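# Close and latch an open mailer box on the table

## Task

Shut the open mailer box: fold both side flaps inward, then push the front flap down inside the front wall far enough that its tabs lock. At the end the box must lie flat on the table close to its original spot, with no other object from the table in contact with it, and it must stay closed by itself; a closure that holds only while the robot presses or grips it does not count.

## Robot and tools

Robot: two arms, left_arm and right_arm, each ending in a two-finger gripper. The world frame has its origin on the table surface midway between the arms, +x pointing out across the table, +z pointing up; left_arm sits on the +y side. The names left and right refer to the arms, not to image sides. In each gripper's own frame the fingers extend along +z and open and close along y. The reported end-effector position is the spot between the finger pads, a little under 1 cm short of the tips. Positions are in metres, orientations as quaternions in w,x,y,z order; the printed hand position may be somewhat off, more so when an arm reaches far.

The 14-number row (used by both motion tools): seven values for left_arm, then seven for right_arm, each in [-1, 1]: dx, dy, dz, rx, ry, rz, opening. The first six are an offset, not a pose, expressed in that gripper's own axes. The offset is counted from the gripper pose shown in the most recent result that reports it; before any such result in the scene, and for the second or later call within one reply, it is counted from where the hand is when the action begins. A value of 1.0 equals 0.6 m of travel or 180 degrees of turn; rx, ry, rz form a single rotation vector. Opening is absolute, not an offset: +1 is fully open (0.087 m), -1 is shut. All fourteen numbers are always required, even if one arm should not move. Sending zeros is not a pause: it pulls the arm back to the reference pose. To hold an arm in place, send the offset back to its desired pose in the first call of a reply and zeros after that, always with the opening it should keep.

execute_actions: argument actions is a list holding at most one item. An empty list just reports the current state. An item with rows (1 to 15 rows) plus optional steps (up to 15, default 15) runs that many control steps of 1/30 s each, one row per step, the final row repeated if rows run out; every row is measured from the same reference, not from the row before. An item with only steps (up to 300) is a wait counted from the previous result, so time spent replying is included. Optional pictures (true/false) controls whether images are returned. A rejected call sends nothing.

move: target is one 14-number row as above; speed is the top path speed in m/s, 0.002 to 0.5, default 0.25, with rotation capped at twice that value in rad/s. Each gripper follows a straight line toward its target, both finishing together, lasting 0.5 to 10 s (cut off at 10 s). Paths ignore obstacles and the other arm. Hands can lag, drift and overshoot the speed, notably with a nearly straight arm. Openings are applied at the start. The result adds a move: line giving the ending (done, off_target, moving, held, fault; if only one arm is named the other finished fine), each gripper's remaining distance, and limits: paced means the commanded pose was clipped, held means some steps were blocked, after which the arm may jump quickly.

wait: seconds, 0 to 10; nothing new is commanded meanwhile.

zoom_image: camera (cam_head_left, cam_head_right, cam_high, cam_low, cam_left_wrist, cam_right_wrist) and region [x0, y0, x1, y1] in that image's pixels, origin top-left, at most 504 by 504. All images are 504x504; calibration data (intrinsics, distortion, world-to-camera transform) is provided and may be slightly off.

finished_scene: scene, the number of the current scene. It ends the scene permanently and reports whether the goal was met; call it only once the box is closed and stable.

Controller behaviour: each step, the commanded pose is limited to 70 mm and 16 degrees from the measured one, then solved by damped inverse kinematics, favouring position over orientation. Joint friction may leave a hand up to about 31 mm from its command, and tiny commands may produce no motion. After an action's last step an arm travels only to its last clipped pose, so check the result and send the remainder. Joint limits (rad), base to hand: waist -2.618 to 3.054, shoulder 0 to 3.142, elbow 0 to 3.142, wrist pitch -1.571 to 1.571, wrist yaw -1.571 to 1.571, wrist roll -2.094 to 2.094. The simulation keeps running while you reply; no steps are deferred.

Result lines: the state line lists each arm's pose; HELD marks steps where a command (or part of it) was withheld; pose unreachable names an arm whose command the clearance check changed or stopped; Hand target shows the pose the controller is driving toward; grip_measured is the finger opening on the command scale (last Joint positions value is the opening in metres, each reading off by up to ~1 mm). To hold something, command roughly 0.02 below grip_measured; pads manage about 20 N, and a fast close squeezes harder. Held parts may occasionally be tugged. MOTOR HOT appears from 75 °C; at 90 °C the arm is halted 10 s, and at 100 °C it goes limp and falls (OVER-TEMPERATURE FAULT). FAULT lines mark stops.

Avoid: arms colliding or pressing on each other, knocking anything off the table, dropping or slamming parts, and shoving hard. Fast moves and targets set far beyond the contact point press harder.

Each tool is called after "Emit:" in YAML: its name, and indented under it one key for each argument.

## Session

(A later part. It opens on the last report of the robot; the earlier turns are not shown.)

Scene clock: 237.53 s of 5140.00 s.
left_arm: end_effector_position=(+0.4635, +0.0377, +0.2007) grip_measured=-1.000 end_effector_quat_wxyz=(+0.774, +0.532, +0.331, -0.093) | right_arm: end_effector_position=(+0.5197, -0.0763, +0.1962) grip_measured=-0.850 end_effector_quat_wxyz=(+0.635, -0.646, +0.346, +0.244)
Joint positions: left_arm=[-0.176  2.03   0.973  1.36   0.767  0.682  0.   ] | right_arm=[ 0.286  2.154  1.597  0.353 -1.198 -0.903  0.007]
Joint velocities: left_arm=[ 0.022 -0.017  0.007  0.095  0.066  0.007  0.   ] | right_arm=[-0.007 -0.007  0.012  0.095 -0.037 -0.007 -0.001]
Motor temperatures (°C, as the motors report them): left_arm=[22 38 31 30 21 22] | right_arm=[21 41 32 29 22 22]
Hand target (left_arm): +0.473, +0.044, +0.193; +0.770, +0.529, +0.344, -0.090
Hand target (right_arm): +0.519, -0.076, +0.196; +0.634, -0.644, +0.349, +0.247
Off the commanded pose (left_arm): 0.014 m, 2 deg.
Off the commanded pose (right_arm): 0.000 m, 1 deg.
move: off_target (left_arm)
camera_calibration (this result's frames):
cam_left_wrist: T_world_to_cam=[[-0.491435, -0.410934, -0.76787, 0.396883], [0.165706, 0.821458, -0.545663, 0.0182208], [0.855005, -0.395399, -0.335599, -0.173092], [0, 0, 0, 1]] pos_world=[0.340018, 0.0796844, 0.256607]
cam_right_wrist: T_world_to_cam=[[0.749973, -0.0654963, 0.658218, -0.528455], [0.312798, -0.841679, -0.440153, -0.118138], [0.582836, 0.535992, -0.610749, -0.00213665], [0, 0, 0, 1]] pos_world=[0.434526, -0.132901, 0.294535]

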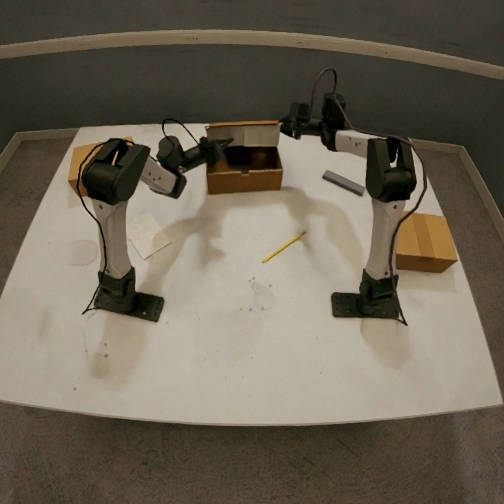

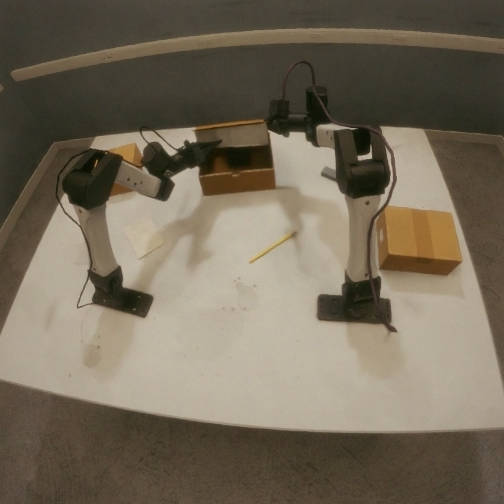

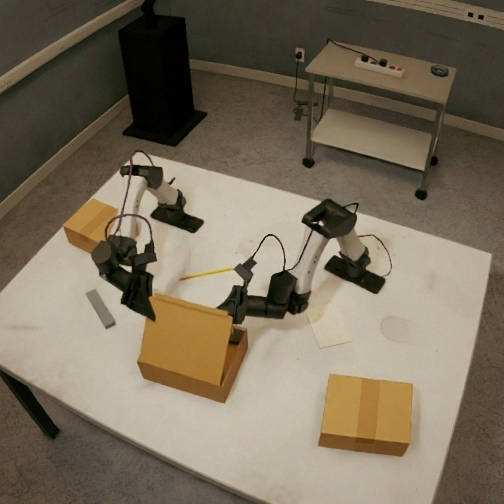

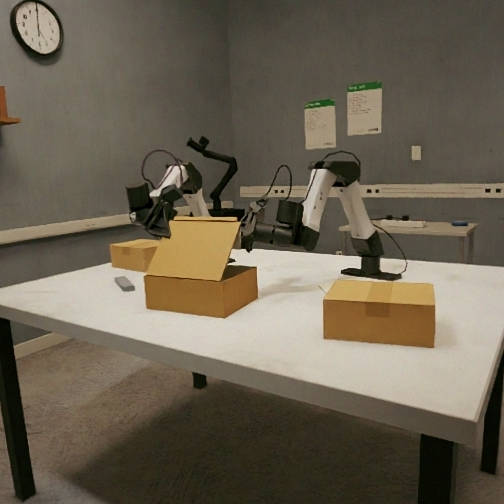

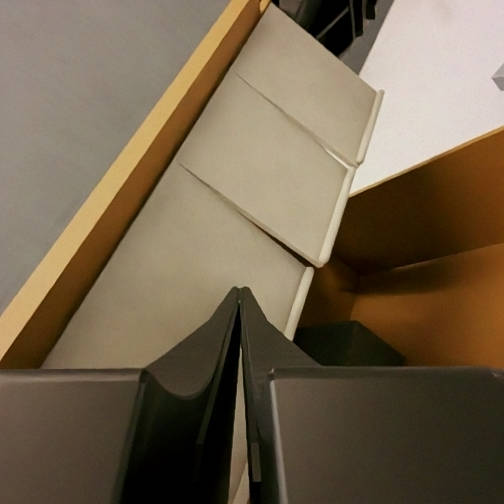

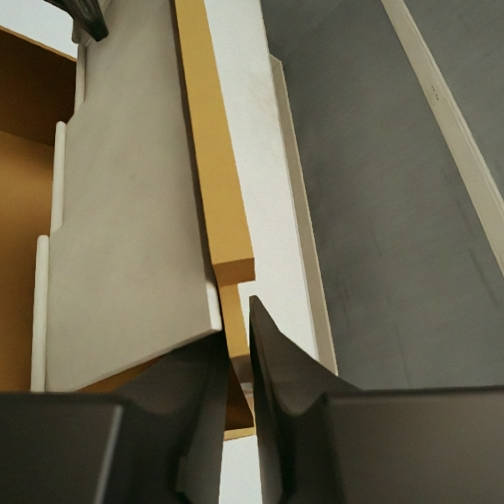

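Emit:
move:
  target: [-0.1,-0.067,-0.057,0,0,0,-1, 0,0,0,0,0,0,-0.3]
  speed: 0.08

Emit:
move:
  target: [-0.134,0.165,0.043,0,0,0,-1, 0,0,-0.13,0,0,0,-0.3]
  speed: 0.1

Scene clock: 241.40 s of 5140.00 s.
left_arm: end_effector_position=(+0.3897, +0.0385, +0.2045) grip_measured=-1.000 end_effector_quat_wxyz=(+0.775, +0.530, +0.330, -0.094) | right_arm: end_effector_position=(+0.5217, -0.0786, +0.1961) grip_measured=-0.300 end_effector_quat_wxyz=(+0.636, -0.645, +0.348, +0.241)
Joint positions: left_arm=[-0.254  1.822  0.673  1.439  0.691  0.705  0.   ] | right_arm=[ 0.282  2.154  1.597  0.353 -1.193 -0.903  0.031]
Joint velocities: left_arm=[ 0.002  0.007  0.002  0.095 -0.066  0.007  0.   ] | right_arm=[-0.017 -0.012  0.012 -0.051 -0.037  0.022 -0.   ]
Motor temperatures (°C, as the motors report them): left_arm=[22 38 31 31 21 22] | right_arm=[21 41 32 29 22 22]
Hand target (left_arm): +0.384, +0.038, +0.202; +0.774, +0.531, +0.331, -0.093
Hand target (right_arm): +0.520, -0.076, +0.196; +0.635, -0.646, +0.346, +0.244
Off the commanded pose (left_arm): 0.008 m, 0 deg.
Off the commanded pose (right_arm): 0.003 m, 1 deg.
move: done
camera_calibration (this result's frames):
cam_left_wrist: T_world_to_cam=[[-0.492119, -0.415414, -0.765016, 0.363643], [0.16548, 0.818132, -0.550706, 0.0331314], [0.854655, -0.397608, -0.333875, -0.108569], [0, 0, 0, 1]] pos_world=[0.266262, 0.0807888, 0.26019]
cam_right_wrist: T_world_to_cam=[[0.748939, -0.0715316, 0.658767, -0.530024], [0.305472, -0.844949, -0.439032, -0.117382], [0.588029, 0.530043, -0.610964, -0.00530055], [0, 0, 0, 1]] pos_world=[0.435929, -0.134285, 0.29439]

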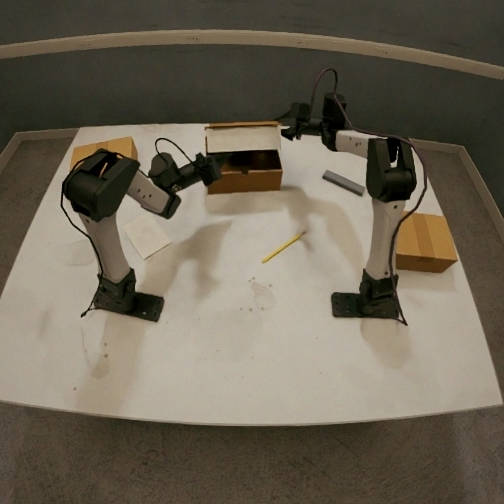

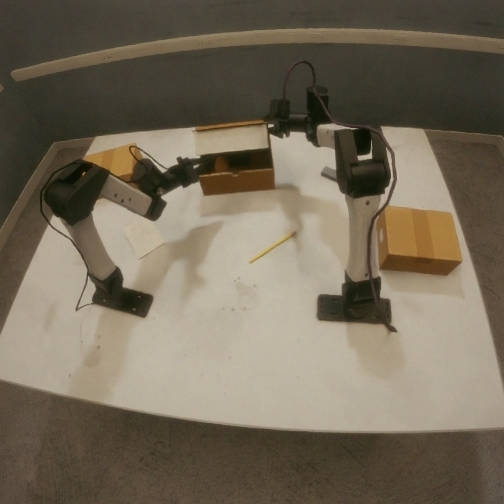

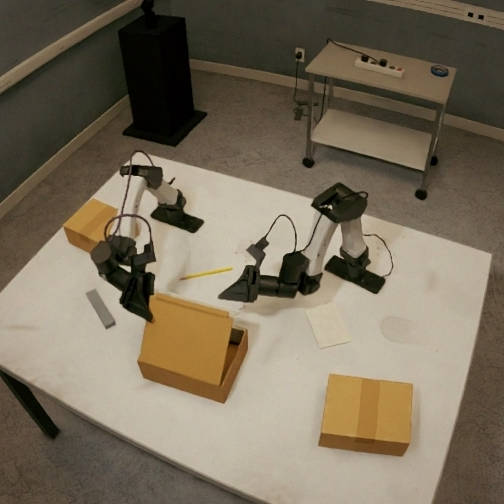

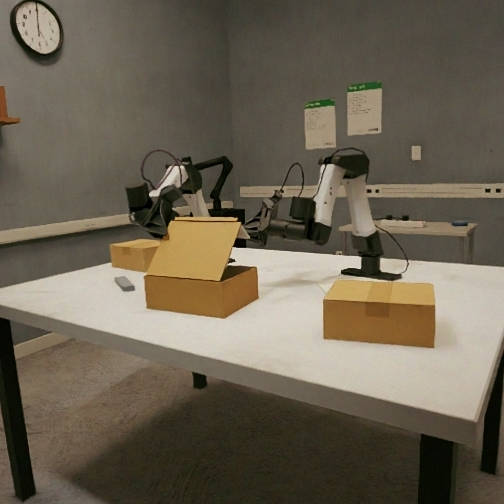

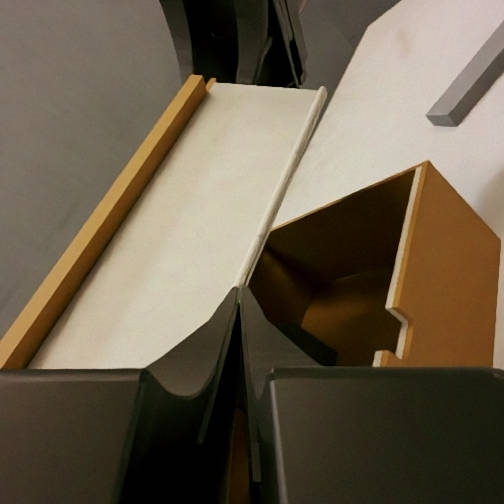

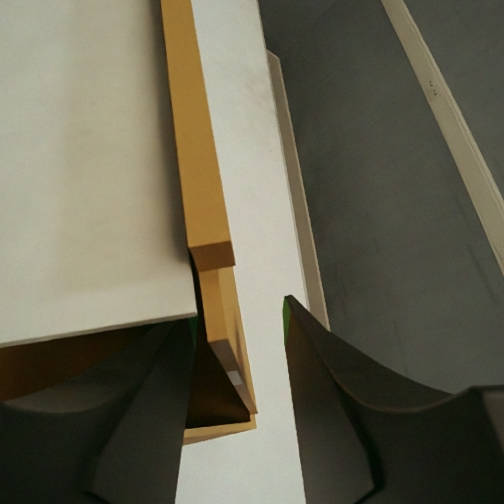

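Scene clock: 243.33 s of 5140.00 s.
left_arm: end_effector_position=(+0.3871, +0.0388, +0.3338) grip_measured=-1.000 end_effector_quat_wxyz=(+0.778, +0.529, +0.326, -0.095) | right_arm: end_effector_position=(+0.5160, -0.1527, +0.1941) grip_measured=-0.300 end_effector_quat_wxyz=(+0.635, -0.642, +0.354, +0.243)
Joint positions: left_arm=[-0.254  1.494  0.932  0.865  0.695  0.7    0.   ] | right_arm=[ 0.128  2.088  1.524  0.236 -1.338 -1.021  0.031]
Joint velocities: left_arm=[ 0.002 -0.017  0.002 -0.022  0.007  0.022  0.   ] | right_arm=[ 0.017 -0.002 -0.002 -0.022  0.051  0.051  0.001]
Motor temperatures (°C, as the motors report them): left_arm=[22 38 31 30 21 22] | right_arm=[21 41 32 29 22 22]
Hand target (left_arm): +0.390, +0.042, +0.336; +0.775, +0.530, +0.330, -0.094
Hand target (right_arm): +0.511, -0.155, +0.202; +0.637, -0.644, +0.348, +0.241
Off the commanded pose (left_arm): 0.002 m, 1 deg.
Off the commanded pose (right_arm): 0.010 m, 1 deg.
move: done
camera_calibration (this result's frames):
cam_left_wrist: T_world_to_cam=[[-0.488051, -0.417922, -0.766255, 0.460369], [0.173734, 0.813829, -0.554526, 0.102681], [0.85535, -0.403761, -0.324583, -0.0661756], [0, 0, 0, 1]] pos_world=[0.263448, 0.0821148, 0.38822]
cam_right_wrist: T_world_to_cam=[[0.756475, -0.0764553, 0.649538, -0.532647], [0.296083, -0.84551, -0.444351, -0.173418], [0.583164, 0.528457, -0.61697, 0.0395826], [0, 0, 0, 1]] pos_world=[0.431197, -0.208268, 0.293337]

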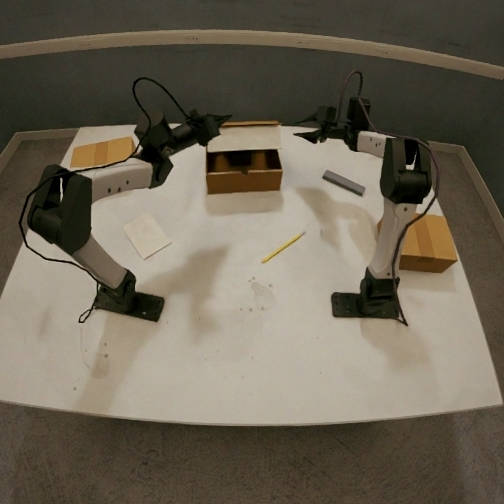

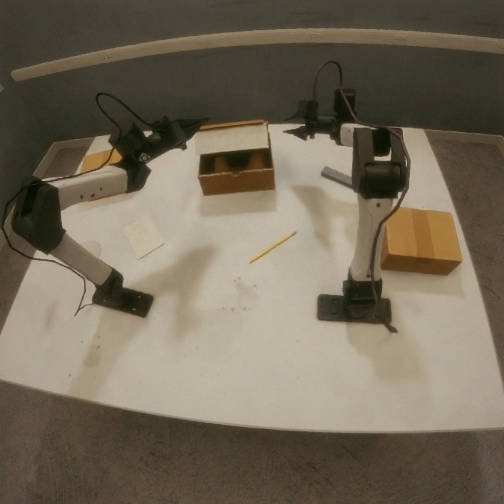

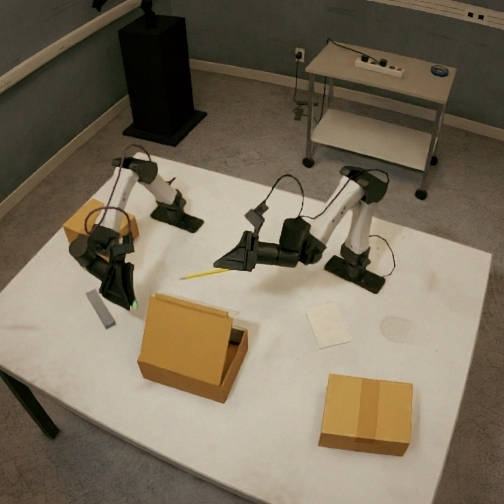

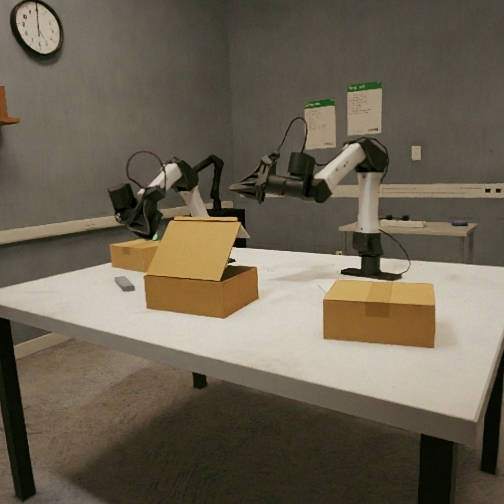

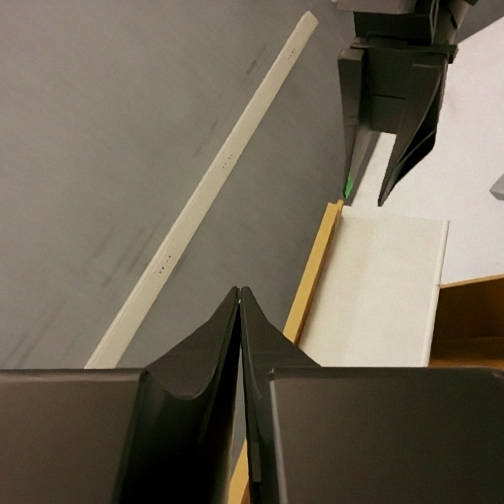

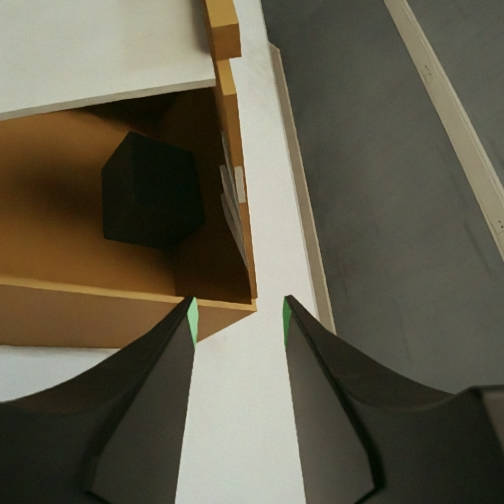

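Emit:
move:
  target: [0,0,0,0,0,0,-1, 0,-0.1,0,0,0,0,-1]
  speed: 0.12

Emit:
move:
  target: [-0.06,-0.04,-0.035,0,0,0,-1, -0.05,0,0.22,0,0,0,-1]
  speed: 0.12

Emit:
move:
  target: [0.196,-0.24,-0.063,0,0,0,-1, 0,0.17,0,0,0,0,-1]
  speed: 0.08

Scene clock: 248.23 s of 5140.00 s.
left_arm: end_effector_position=(+0.3872, +0.0388, +0.3333) grip_measured=-1.000 end_effector_quat_wxyz=(+0.778, +0.529, +0.327, -0.095) | right_arm: end_effector_position=(+0.5593, -0.1539, +0.2323) grip_measured=-0.985 end_effector_quat_wxyz=(+0.636, -0.640, +0.357, +0.244)
Joint positions: left_arm=[-0.254  1.494  0.932  0.863  0.695  0.7    0.   ] | right_arm=[ 0.119  2.227  1.901 -0.003 -1.344 -1.017  0.001]
Joint velocities: left_arm=[ 0.007 -0.012  0.007  0.037 -0.007 -0.007  0.   ] | right_arm=[-0.027  0.007  0.012 -0.066 -0.081 -0.066 -0.001]
Motor temperatures (°C, as the motors report them): left_arm=[22 38 32 30 21 22] | right_arm=[21 42 32 29 22 22]
Hand target (left_arm): +0.387, +0.039, +0.334; +0.778, +0.529, +0.326, -0.095
Hand target (right_arm): +0.562, -0.157, +0.233; +0.636, -0.641, +0.353, +0.243
Off the commanded pose (left_arm): 0.000 m, 0 deg.
Off the commanded pose (right_arm): 0.003 m, 0 deg.
After step 90, 0.70 s passed at rest.
move: done
camera_calibration (this result's frames):
cam_left_wrist: T_world_to_cam=[[-0.489384, -0.417324, -0.765731, 0.460377], [0.172769, 0.814262, -0.554192, 0.1027], [0.854783, -0.403507, -0.326386, -0.0655707], [0, 0, 0, 1]] pos_world=[0.263606, 0.0820435, 0.388039]
cam_right_wrist: T_world_to_cam=[[0.759887, -0.0811357, 0.644972, -0.591881], [0.289788, -0.845857, -0.447826, -0.165998], [0.581889, 0.527202, -0.619243, 0.0395556], [0, 0, 0, 1]] pos_world=[0.47485, -0.209287, 0.331903]

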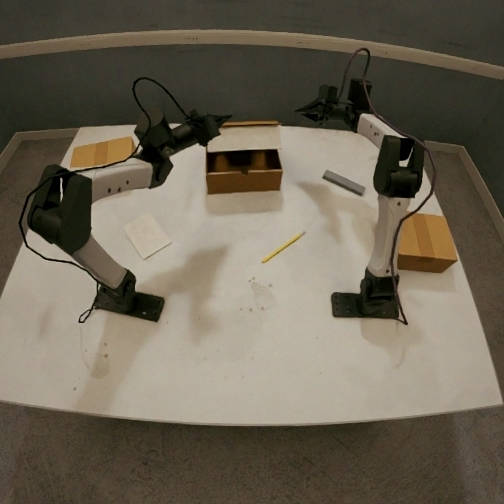

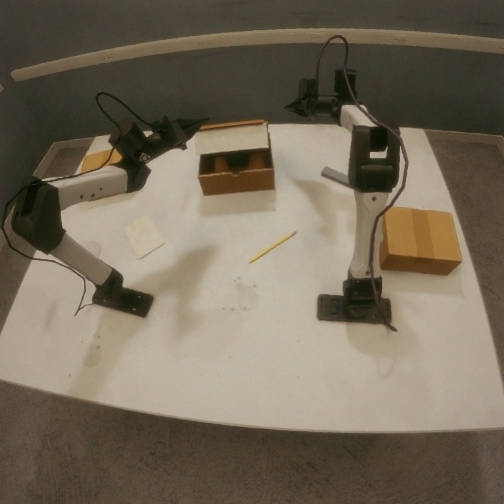

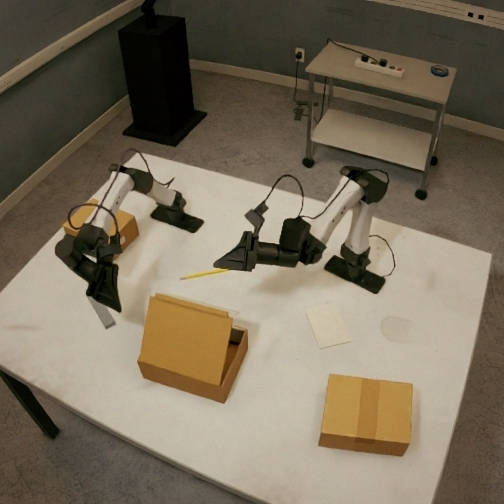

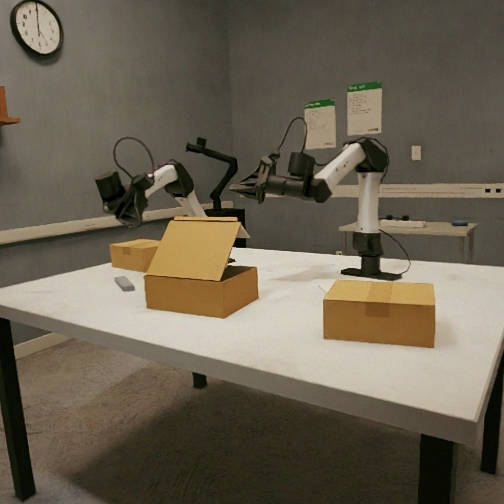

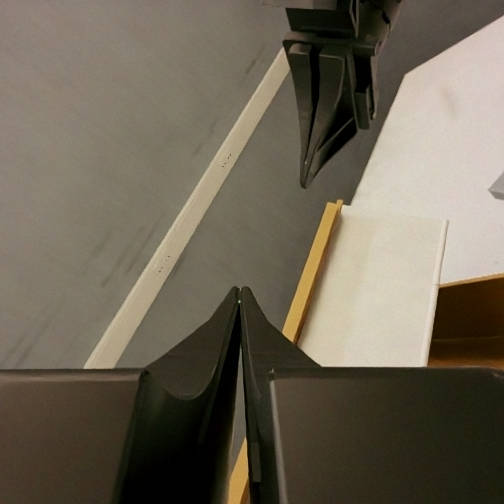

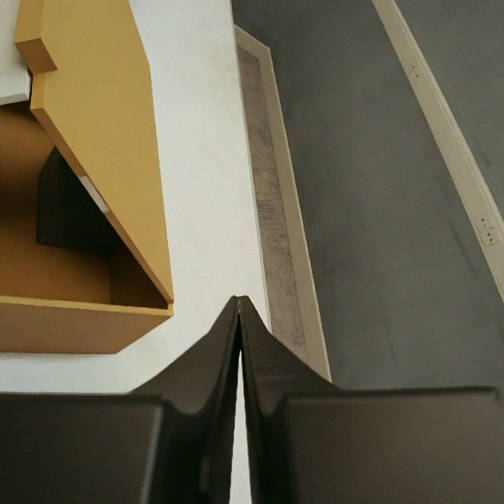

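Scene clock: 249.83 s of 5140.00 s.
left_arm: end_effector_position=(+0.3422, +0.0418, +0.3481) grip_measured=-1.000 end_effector_quat_wxyz=(+0.789, +0.521, +0.313, -0.090) | right_arm: end_effector_position=(+0.5558, -0.0200, +0.2427) grip_measured=-0.985 end_effector_quat_wxyz=(+0.631, -0.644, +0.355, +0.247)
Joint positions: left_arm=[-0.314  1.323  0.815  0.839  0.634  0.716  0.   ] | right_arm=[ 0.374  2.336  2.087  0.069 -1.104 -0.854  0.001]
Joint velocities: left_arm=[-0.007  0.002  0.012 -0.022 -0.022  0.022  0.   ] | right_arm=[ 0.002 -0.012  0.007  0.037 -0.007 -0.007  0.002]
Motor temperatures (°C, as the motors report them): left_arm=[22 38 32 30 21 22] | right_arm=[21 42 32 29 22 22]
Hand target (left_arm): +0.339, +0.040, +0.334; +0.778, +0.528, +0.327, -0.096
Hand target (right_arm): +0.561, -0.020, +0.245; +0.635, -0.641, +0.357, +0.244
Off the commanded pose (left_arm): 0.016 m, 2 deg.
Off the commanded pose (right_arm): 0.004 m, 1 deg.
move: off_target (left_arm)
camera_calibration (this result's frames):
cam_left_wrist: T_world_to_cam=[[-0.463187, -0.436403, -0.771369, 0.444695], [0.189496, 0.80147, -0.567219, 0.115574], [0.865765, -0.4089, -0.288534, -0.0378908], [0, 0, 0, 1]] pos_world=[0.216881, 0.0859433, 0.397647]
cam_right_wrist: T_world_to_cam=[[0.762603, -0.0686095, 0.643218, -0.585947], [0.297323, -0.845921, -0.442739, -0.0524649], [0.574487, 0.528877, -0.624702, -0.017032], [0, 0, 0, 1]] pos_world=[0.472228, -0.0755748, 0.343023]

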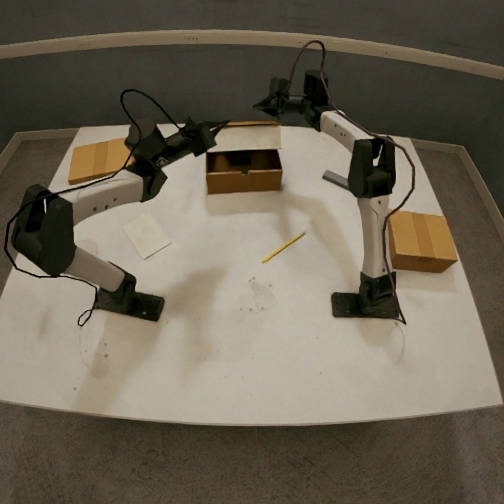

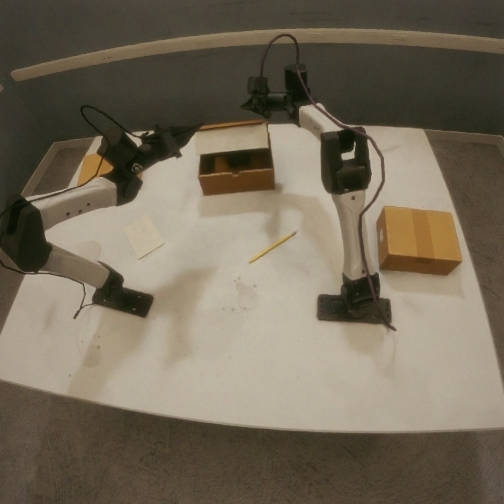

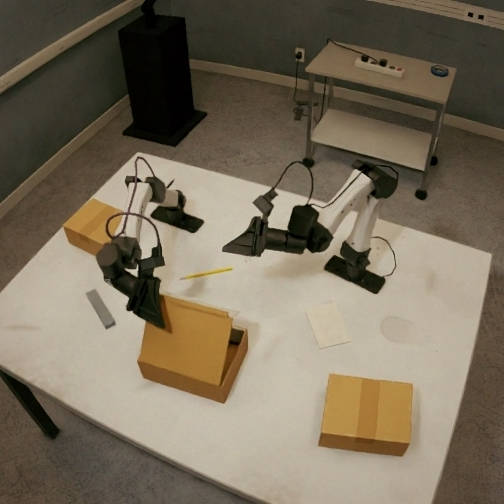

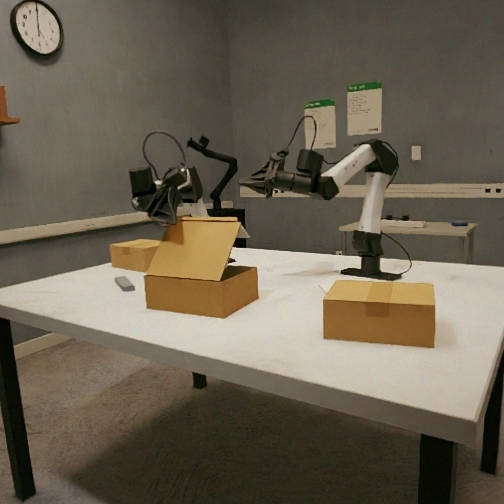

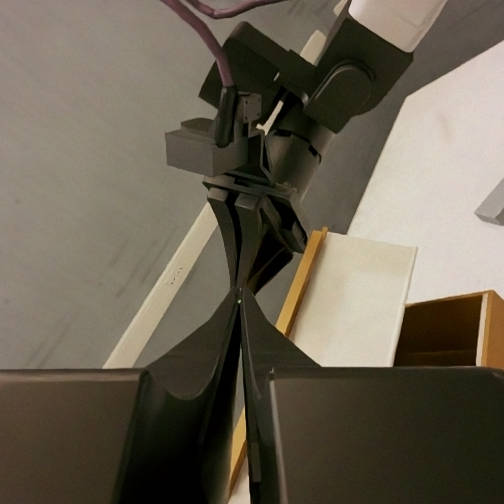

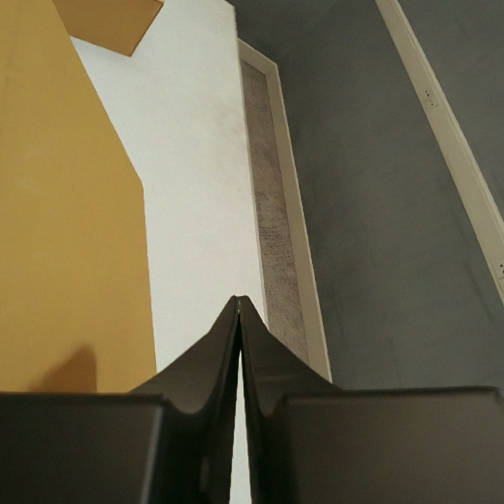

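Scene clock: 252.53 s of 5140.00 s.
left_arm: end_effector_position=(+0.3551, +0.0324, +0.1694) grip_measured=-1.000 end_effector_quat_wxyz=(+0.766, +0.544, +0.332, -0.083) | right_arm: end_effector_position=(+0.4809, -0.0164, +0.1651) grip_measured=-0.985 end_effector_quat_wxyz=(+0.622, -0.646, +0.364, +0.253)
Joint positions: left_arm=[-0.327  1.85   0.524  1.56   0.622  0.777  0.   ] | right_arm=[ 0.435  2.13   1.448  0.483 -1.046 -0.843  0.001]
Joint velocities: left_arm=[-0.017  0.007  0.012 -0.081  0.051  0.022  0.   ] | right_arm=[ 0.002 -0.007 -0.022 -0.051  0.022 -0.051 -0.001]
Motor temperatures (°C, as the motors report them): left_arm=[22 37 32 31 21 22] | right_arm=[21 42 32 30 22 22]
Hand target (left_arm): +0.350, +0.031, +0.157; +0.759, +0.550, +0.338, -0.087
Hand target (right_arm): +0.476, -0.014, +0.178; +0.631, -0.644, +0.355, +0.247
Off the commanded pose (left_arm): 0.011 m, 4 deg.
Off the commanded pose (right_arm): 0.013 m, 2 deg.
joint sent to its limit (left arm) — the command would take joint 4 (wrist pitch) past its upper limit, so that joint was sent only as far as its limit.
move: off_target (left_arm, right_arm)
camera_calibration (this result's frames):
cam_left_wrist: T_world_to_cam=[[-0.483594, -0.389932, -0.783638, 0.316573], [0.161373, 0.840222, -0.517673, 0.019615], [0.860288, -0.376802, -0.343402, -0.0942436], [0, 0, 0, 1]] pos_world=[0.231004, 0.0714498, 0.225869]
cam_right_wrist: T_world_to_cam=[[0.778333, -0.0569364, 0.625265, -0.482995], [0.288524, -0.852061, -0.436745, -0.0583794], [0.55763, 0.520337, -0.64676, -0.0128062], [0, 0, 0, 1]] pos_world=[0.399916, -0.0705793, 0.26822]

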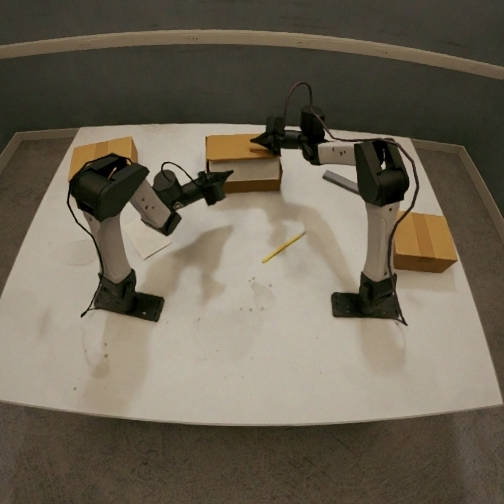

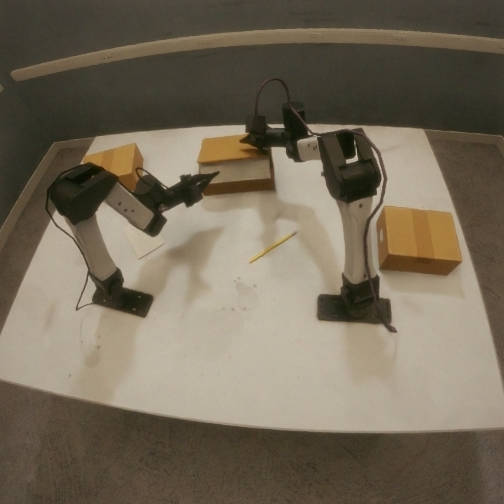

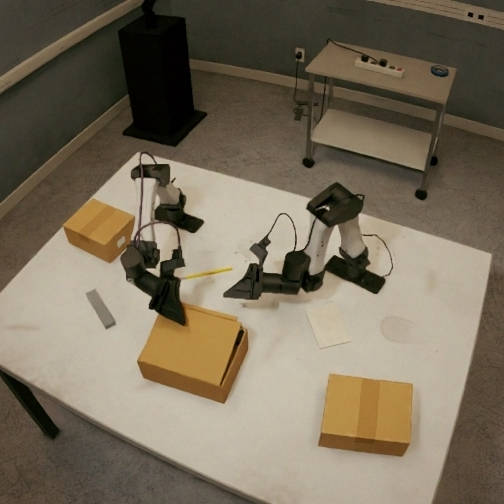

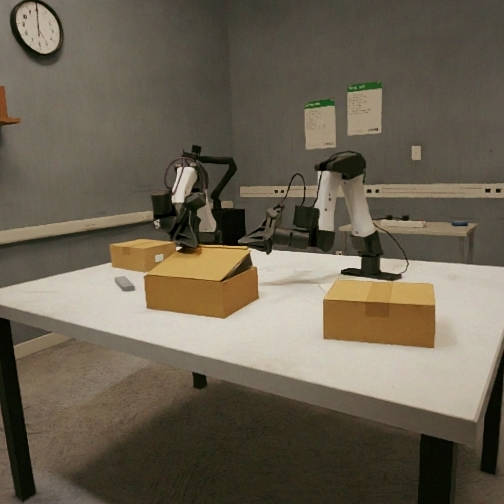

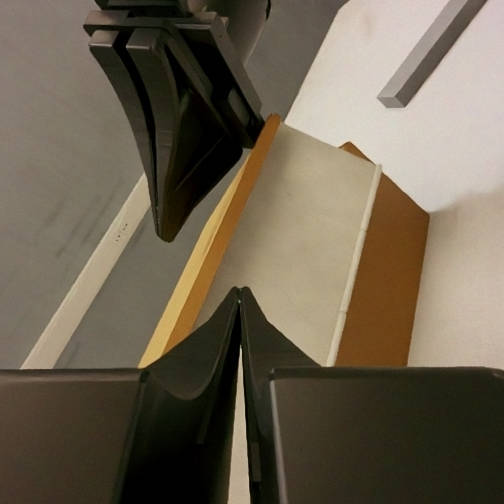

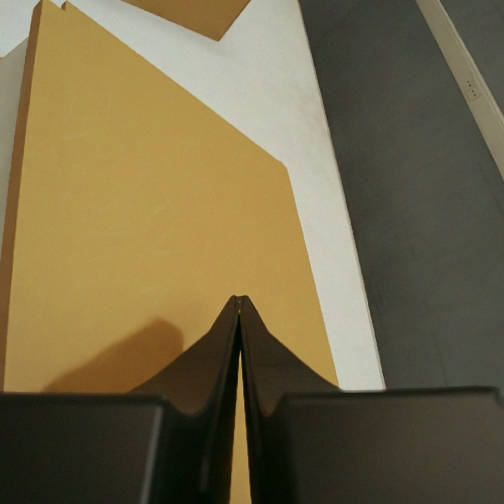

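Emit:
move:
  target: [0,0,0,0,0,0,-1, 0,-0.065,0,0,0,0,-1]
  speed: 0.06

Emit:
move:
  target: [0.117,0.035,0.046,0,0,0,-1, 0,0,0,0,0,0,-1]
  speed: 0.05

Scene clock: 256.20 s of 5140.00 s.
left_arm: end_effector_position=(+0.3552, +0.0324, +0.1695) grip_measured=-1.000 end_effector_quat_wxyz=(+0.767, +0.544, +0.332, -0.082) | right_arm: end_effector_position=(+0.5070, -0.0169, +0.1897) grip_measured=-0.985 end_effector_quat_wxyz=(+0.622, -0.644, +0.366, +0.254)
Joint positions: left_arm=[-0.327  1.85   0.524  1.56   0.622  0.779  0.   ] | right_arm=[ 0.414  2.181  1.636  0.344 -1.064 -0.843  0.001]
Joint velocities: left_arm=[-0.007  0.007 -0.002  0.081  0.007 -0.066  0.   ] | right_arm=[ 0.007  0.022 -0.002 -0.022 -0.037 -0.022 -0.   ]
Motor temperatures (°C, as the motors report them): left_arm=[22 37 31 31 21 22] | right_arm=[21 43 32 30 22 22]
Hand target (left_arm): +0.355, +0.032, +0.169; +0.766, +0.544, +0.332, -0.083
Hand target (right_arm): +0.512, -0.018, +0.189; +0.622, -0.645, +0.364, +0.253
Off the commanded pose (left_arm): 0.000 m, 0 deg.
Off the commanded pose (right_arm): 0.005 m, 0 deg.
move: done
camera_calibration (this result's frames):
cam_left_wrist: T_world_to_cam=[[-0.481863, -0.389621, -0.784859, 0.316302], [0.16212, 0.8406, -0.516825, 0.0192366], [0.861119, -0.37628, -0.341888, -0.0947727], [0, 0, 0, 1]] pos_world=[0.230906, 0.0714063, 0.225793]
cam_right_wrist: T_world_to_cam=[[0.780925, -0.0614051, 0.6216, -0.519457], [0.283254, -0.852136, -0.440036, -0.0523053], [0.556708, 0.519705, -0.648061, -0.0105483], [0, 0, 0, 1]] pos_world=[0.426344, -0.0709865, 0.293042]

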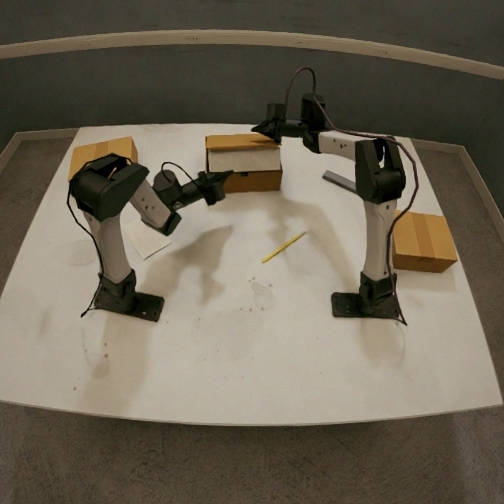

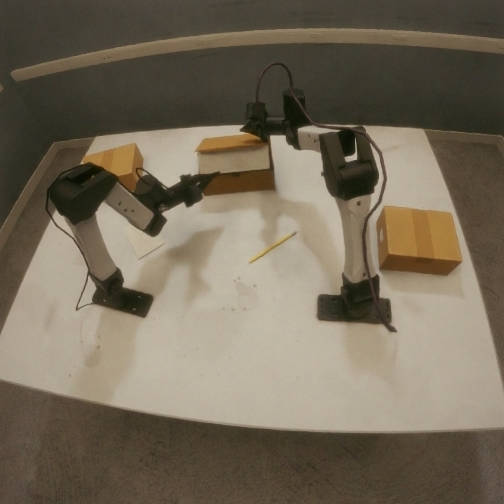

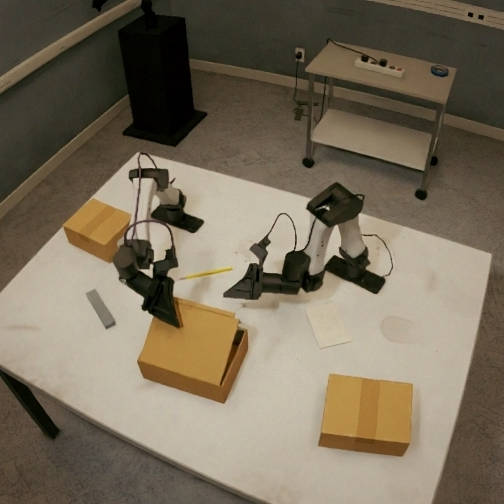

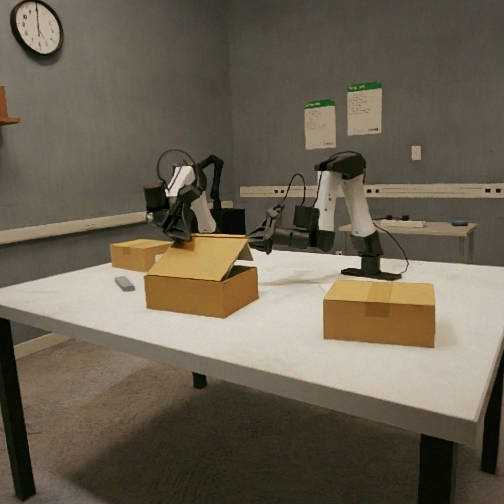

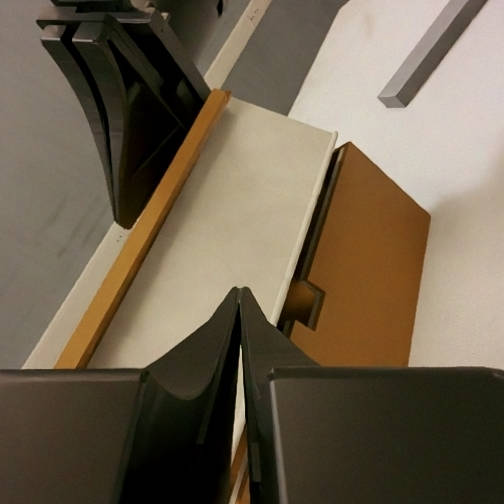

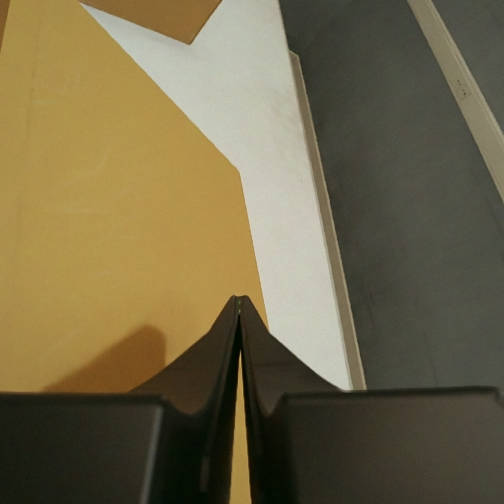

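Scene clock: 258.03 s of 5140.00 s.
left_arm: end_effector_position=(+0.4238, +0.0319, +0.1527) grip_measured=-1.000 end_effector_quat_wxyz=(+0.769, +0.545, +0.324, -0.080) | right_arm: end_effector_position=(+0.5070, -0.0169, +0.1897) grip_measured=-0.985 end_effector_quat_wxyz=(+0.622, -0.644, +0.366, +0.254)
Joint positions: left_arm=[-0.231  2.085  0.787  1.561  0.72   0.754  0.   ] | right_arm=[ 0.414  2.181  1.636  0.344 -1.064 -0.843  0.001]
Joint velocities: left_arm=[-0.012 -0.002 -0.007  0.007 -0.022  0.037  0.   ] | right_arm=[-0.007 -0.007  0.012 -0.007  0.095 -0.007  0.   ]
Motor temperatures (°C, as the motors report them): left_arm=[22 37 31 31 21 22] | right_arm=[21 43 32 30 22 22]
Hand target (left_arm): +0.430, +0.034, +0.147; +0.766, +0.545, +0.331, -0.081
Hand target (right_arm): +0.507, -0.017, +0.190; +0.622, -0.644, +0.366, +0.254
Off the commanded pose (left_arm): 0.008 m, 1 deg.
Off the commanded pose (right_arm): 0.000 m, 0 deg.
move: done
camera_calibration (this result's frames):
cam_left_wrist: T_world_to_cam=[[-0.471934, -0.387955, -0.791687, 0.332776], [0.17378, 0.839426, -0.514941, -0.00535861], [0.864337, -0.380598, -0.328735, -0.163056], [0, 0, 0, 1]] pos_world=[0.298914, 0.0715416, 0.207093]
cam_right_wrist: T_world_to_cam=[[0.780925, -0.0614051, 0.6216, -0.519457], [0.283254, -0.852136, -0.440036, -0.0523053], [0.556708, 0.519705, -0.648061, -0.0105483], [0, 0, 0, 1]] pos_world=[0.426344, -0.0709865, 0.293042]

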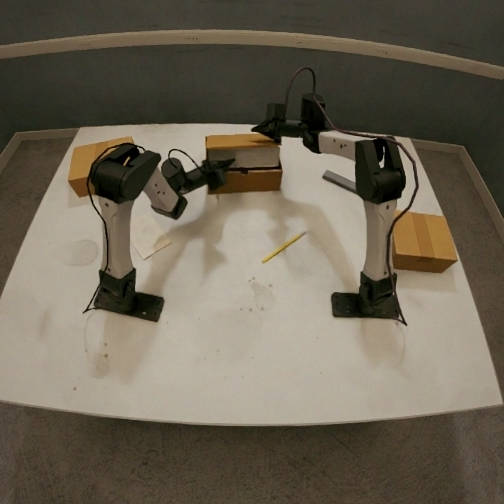

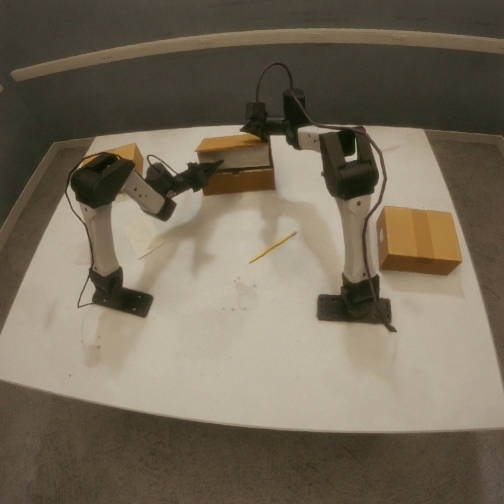

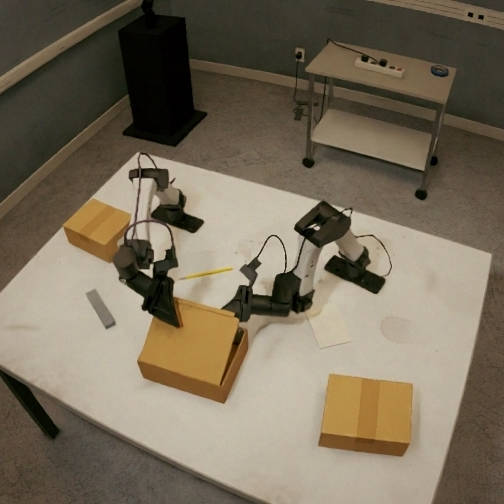

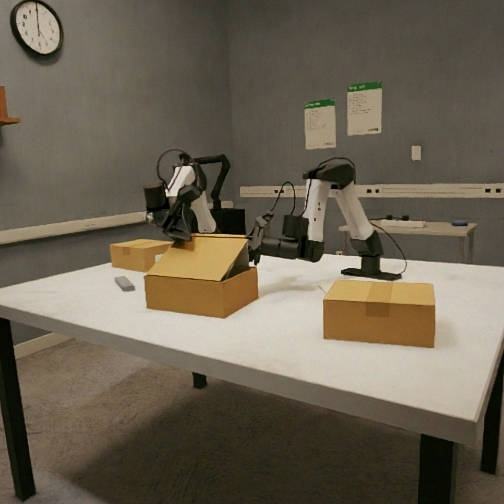

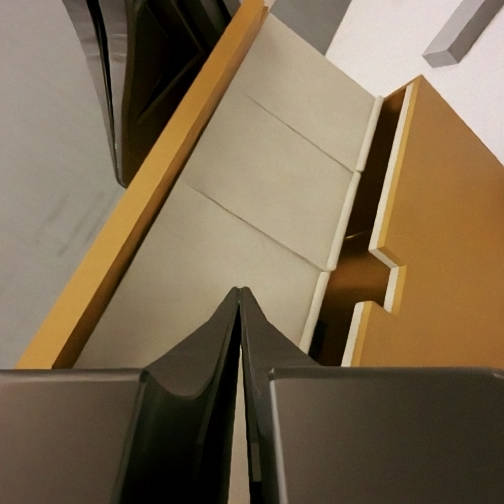

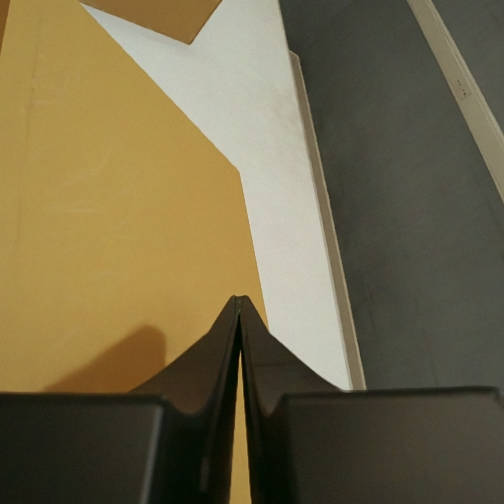

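Lower lid while left drops slightly.

Emit:
move:
  target: [0.025,-0.02,0,0,0,0,-1, 0,0.055,0,0,0,0,-1]
  speed: 0.04

Scene clock: 260.60 s of 5140.00 s.
left_arm: end_effector_position=(+0.4235, +0.0305, +0.1327) grip_measured=-1.000 end_effector_quat_wxyz=(+0.758, +0.553, +0.335, -0.089) | right_arm: end_effector_position=(+0.4867, -0.0178, +0.1620) grip_measured=-0.985 end_effector_quat_wxyz=(+0.617, -0.645, +0.371, +0.256)
Joint positions: left_arm=[-0.231  2.127  0.787  1.562  0.731  0.761  0.   ] | right_arm=[ 0.428  2.149  1.478  0.456 -1.048 -0.843  0.001]
Joint velocities: left_arm=[ 0.012  0.002 -0.022 -0.051 -0.007  0.007  0.   ] | right_arm=[ 0.002 -0.007 -0.002  0.037  0.007  0.037  0.001]
Motor temperatures (°C, as the motors report them): left_arm=[22 37 31 31 21 22] | right_arm=[21 43 32 30 22 22]
Hand target (left_arm): +0.429, +0.031, +0.134; +0.762, +0.552, +0.330, -0.079
Hand target (right_arm): +0.481, -0.015, +0.169; +0.622, -0.644, +0.366, +0.254
Off the commanded pose (left_arm): 0.006 m, 2 deg.
Off the commanded pose (right_arm): 0.010 m, 1 deg.
joint sent to its limit (left arm) — the command would take joint 4 (wrist pitch) past its upper limit, so that joint was sent only as far as its limit.
move: done
camera_calibration (this result's frames):
cam_left_wrist: T_world_to_cam=[[-0.500541, -0.366873, -0.784132, 0.326669], [0.165396, 0.848554, -0.502593, -0.0127629], [0.849766, -0.381261, -0.364057, -0.15908], [0, 0, 0, 1]] pos_world=[0.300803, 0.0700249, 0.191823]
cam_right_wrist: T_world_to_cam=[[0.788247, -0.0569842, 0.612715, -0.488435], [0.277332, -0.855951, -0.436389, -0.0572638], [0.549321, 0.513908, -0.658897, -0.0114214], [0, 0, 0, 1]] pos_world=[0.407162, -0.0709785, 0.266757]

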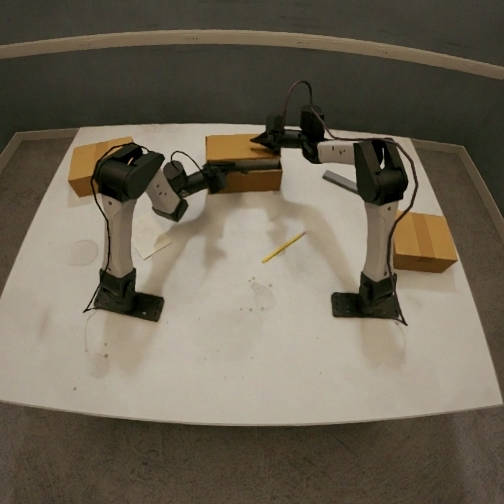

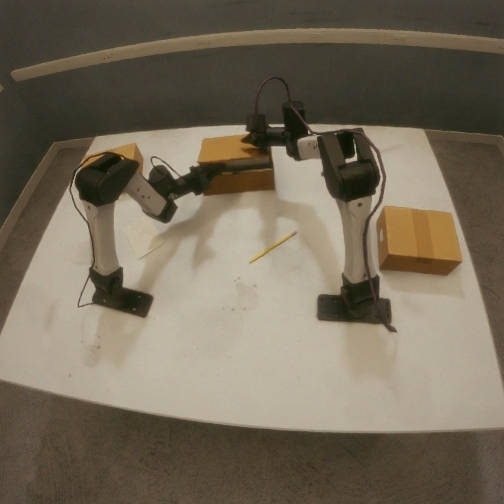

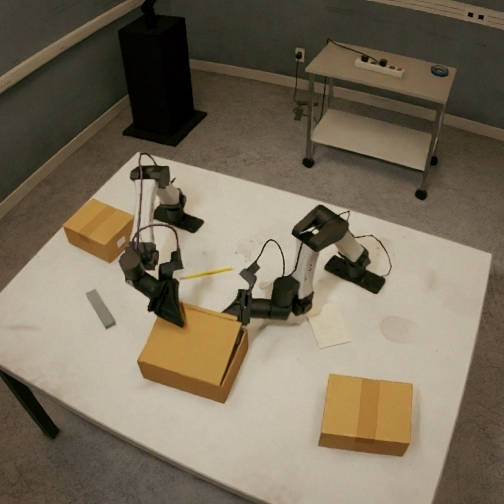

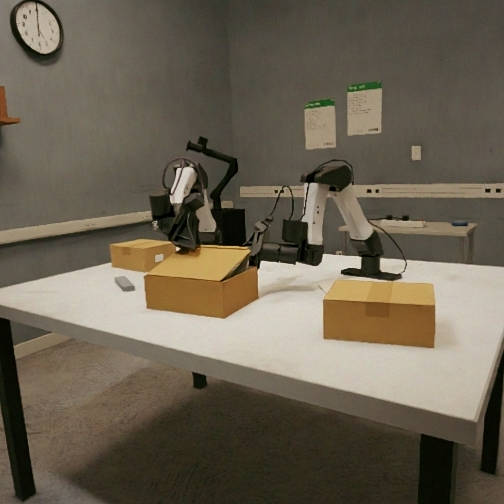

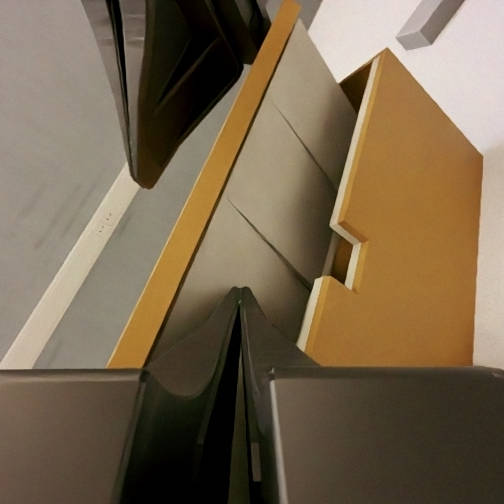

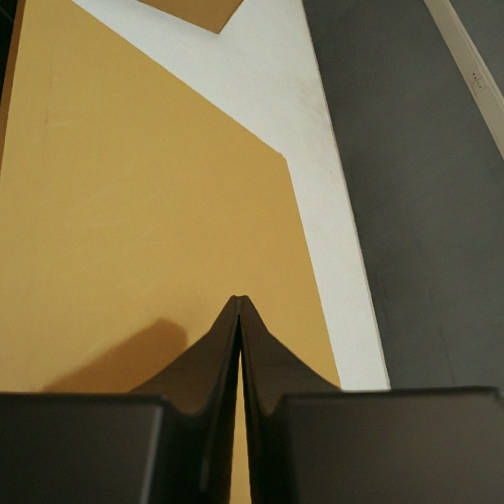

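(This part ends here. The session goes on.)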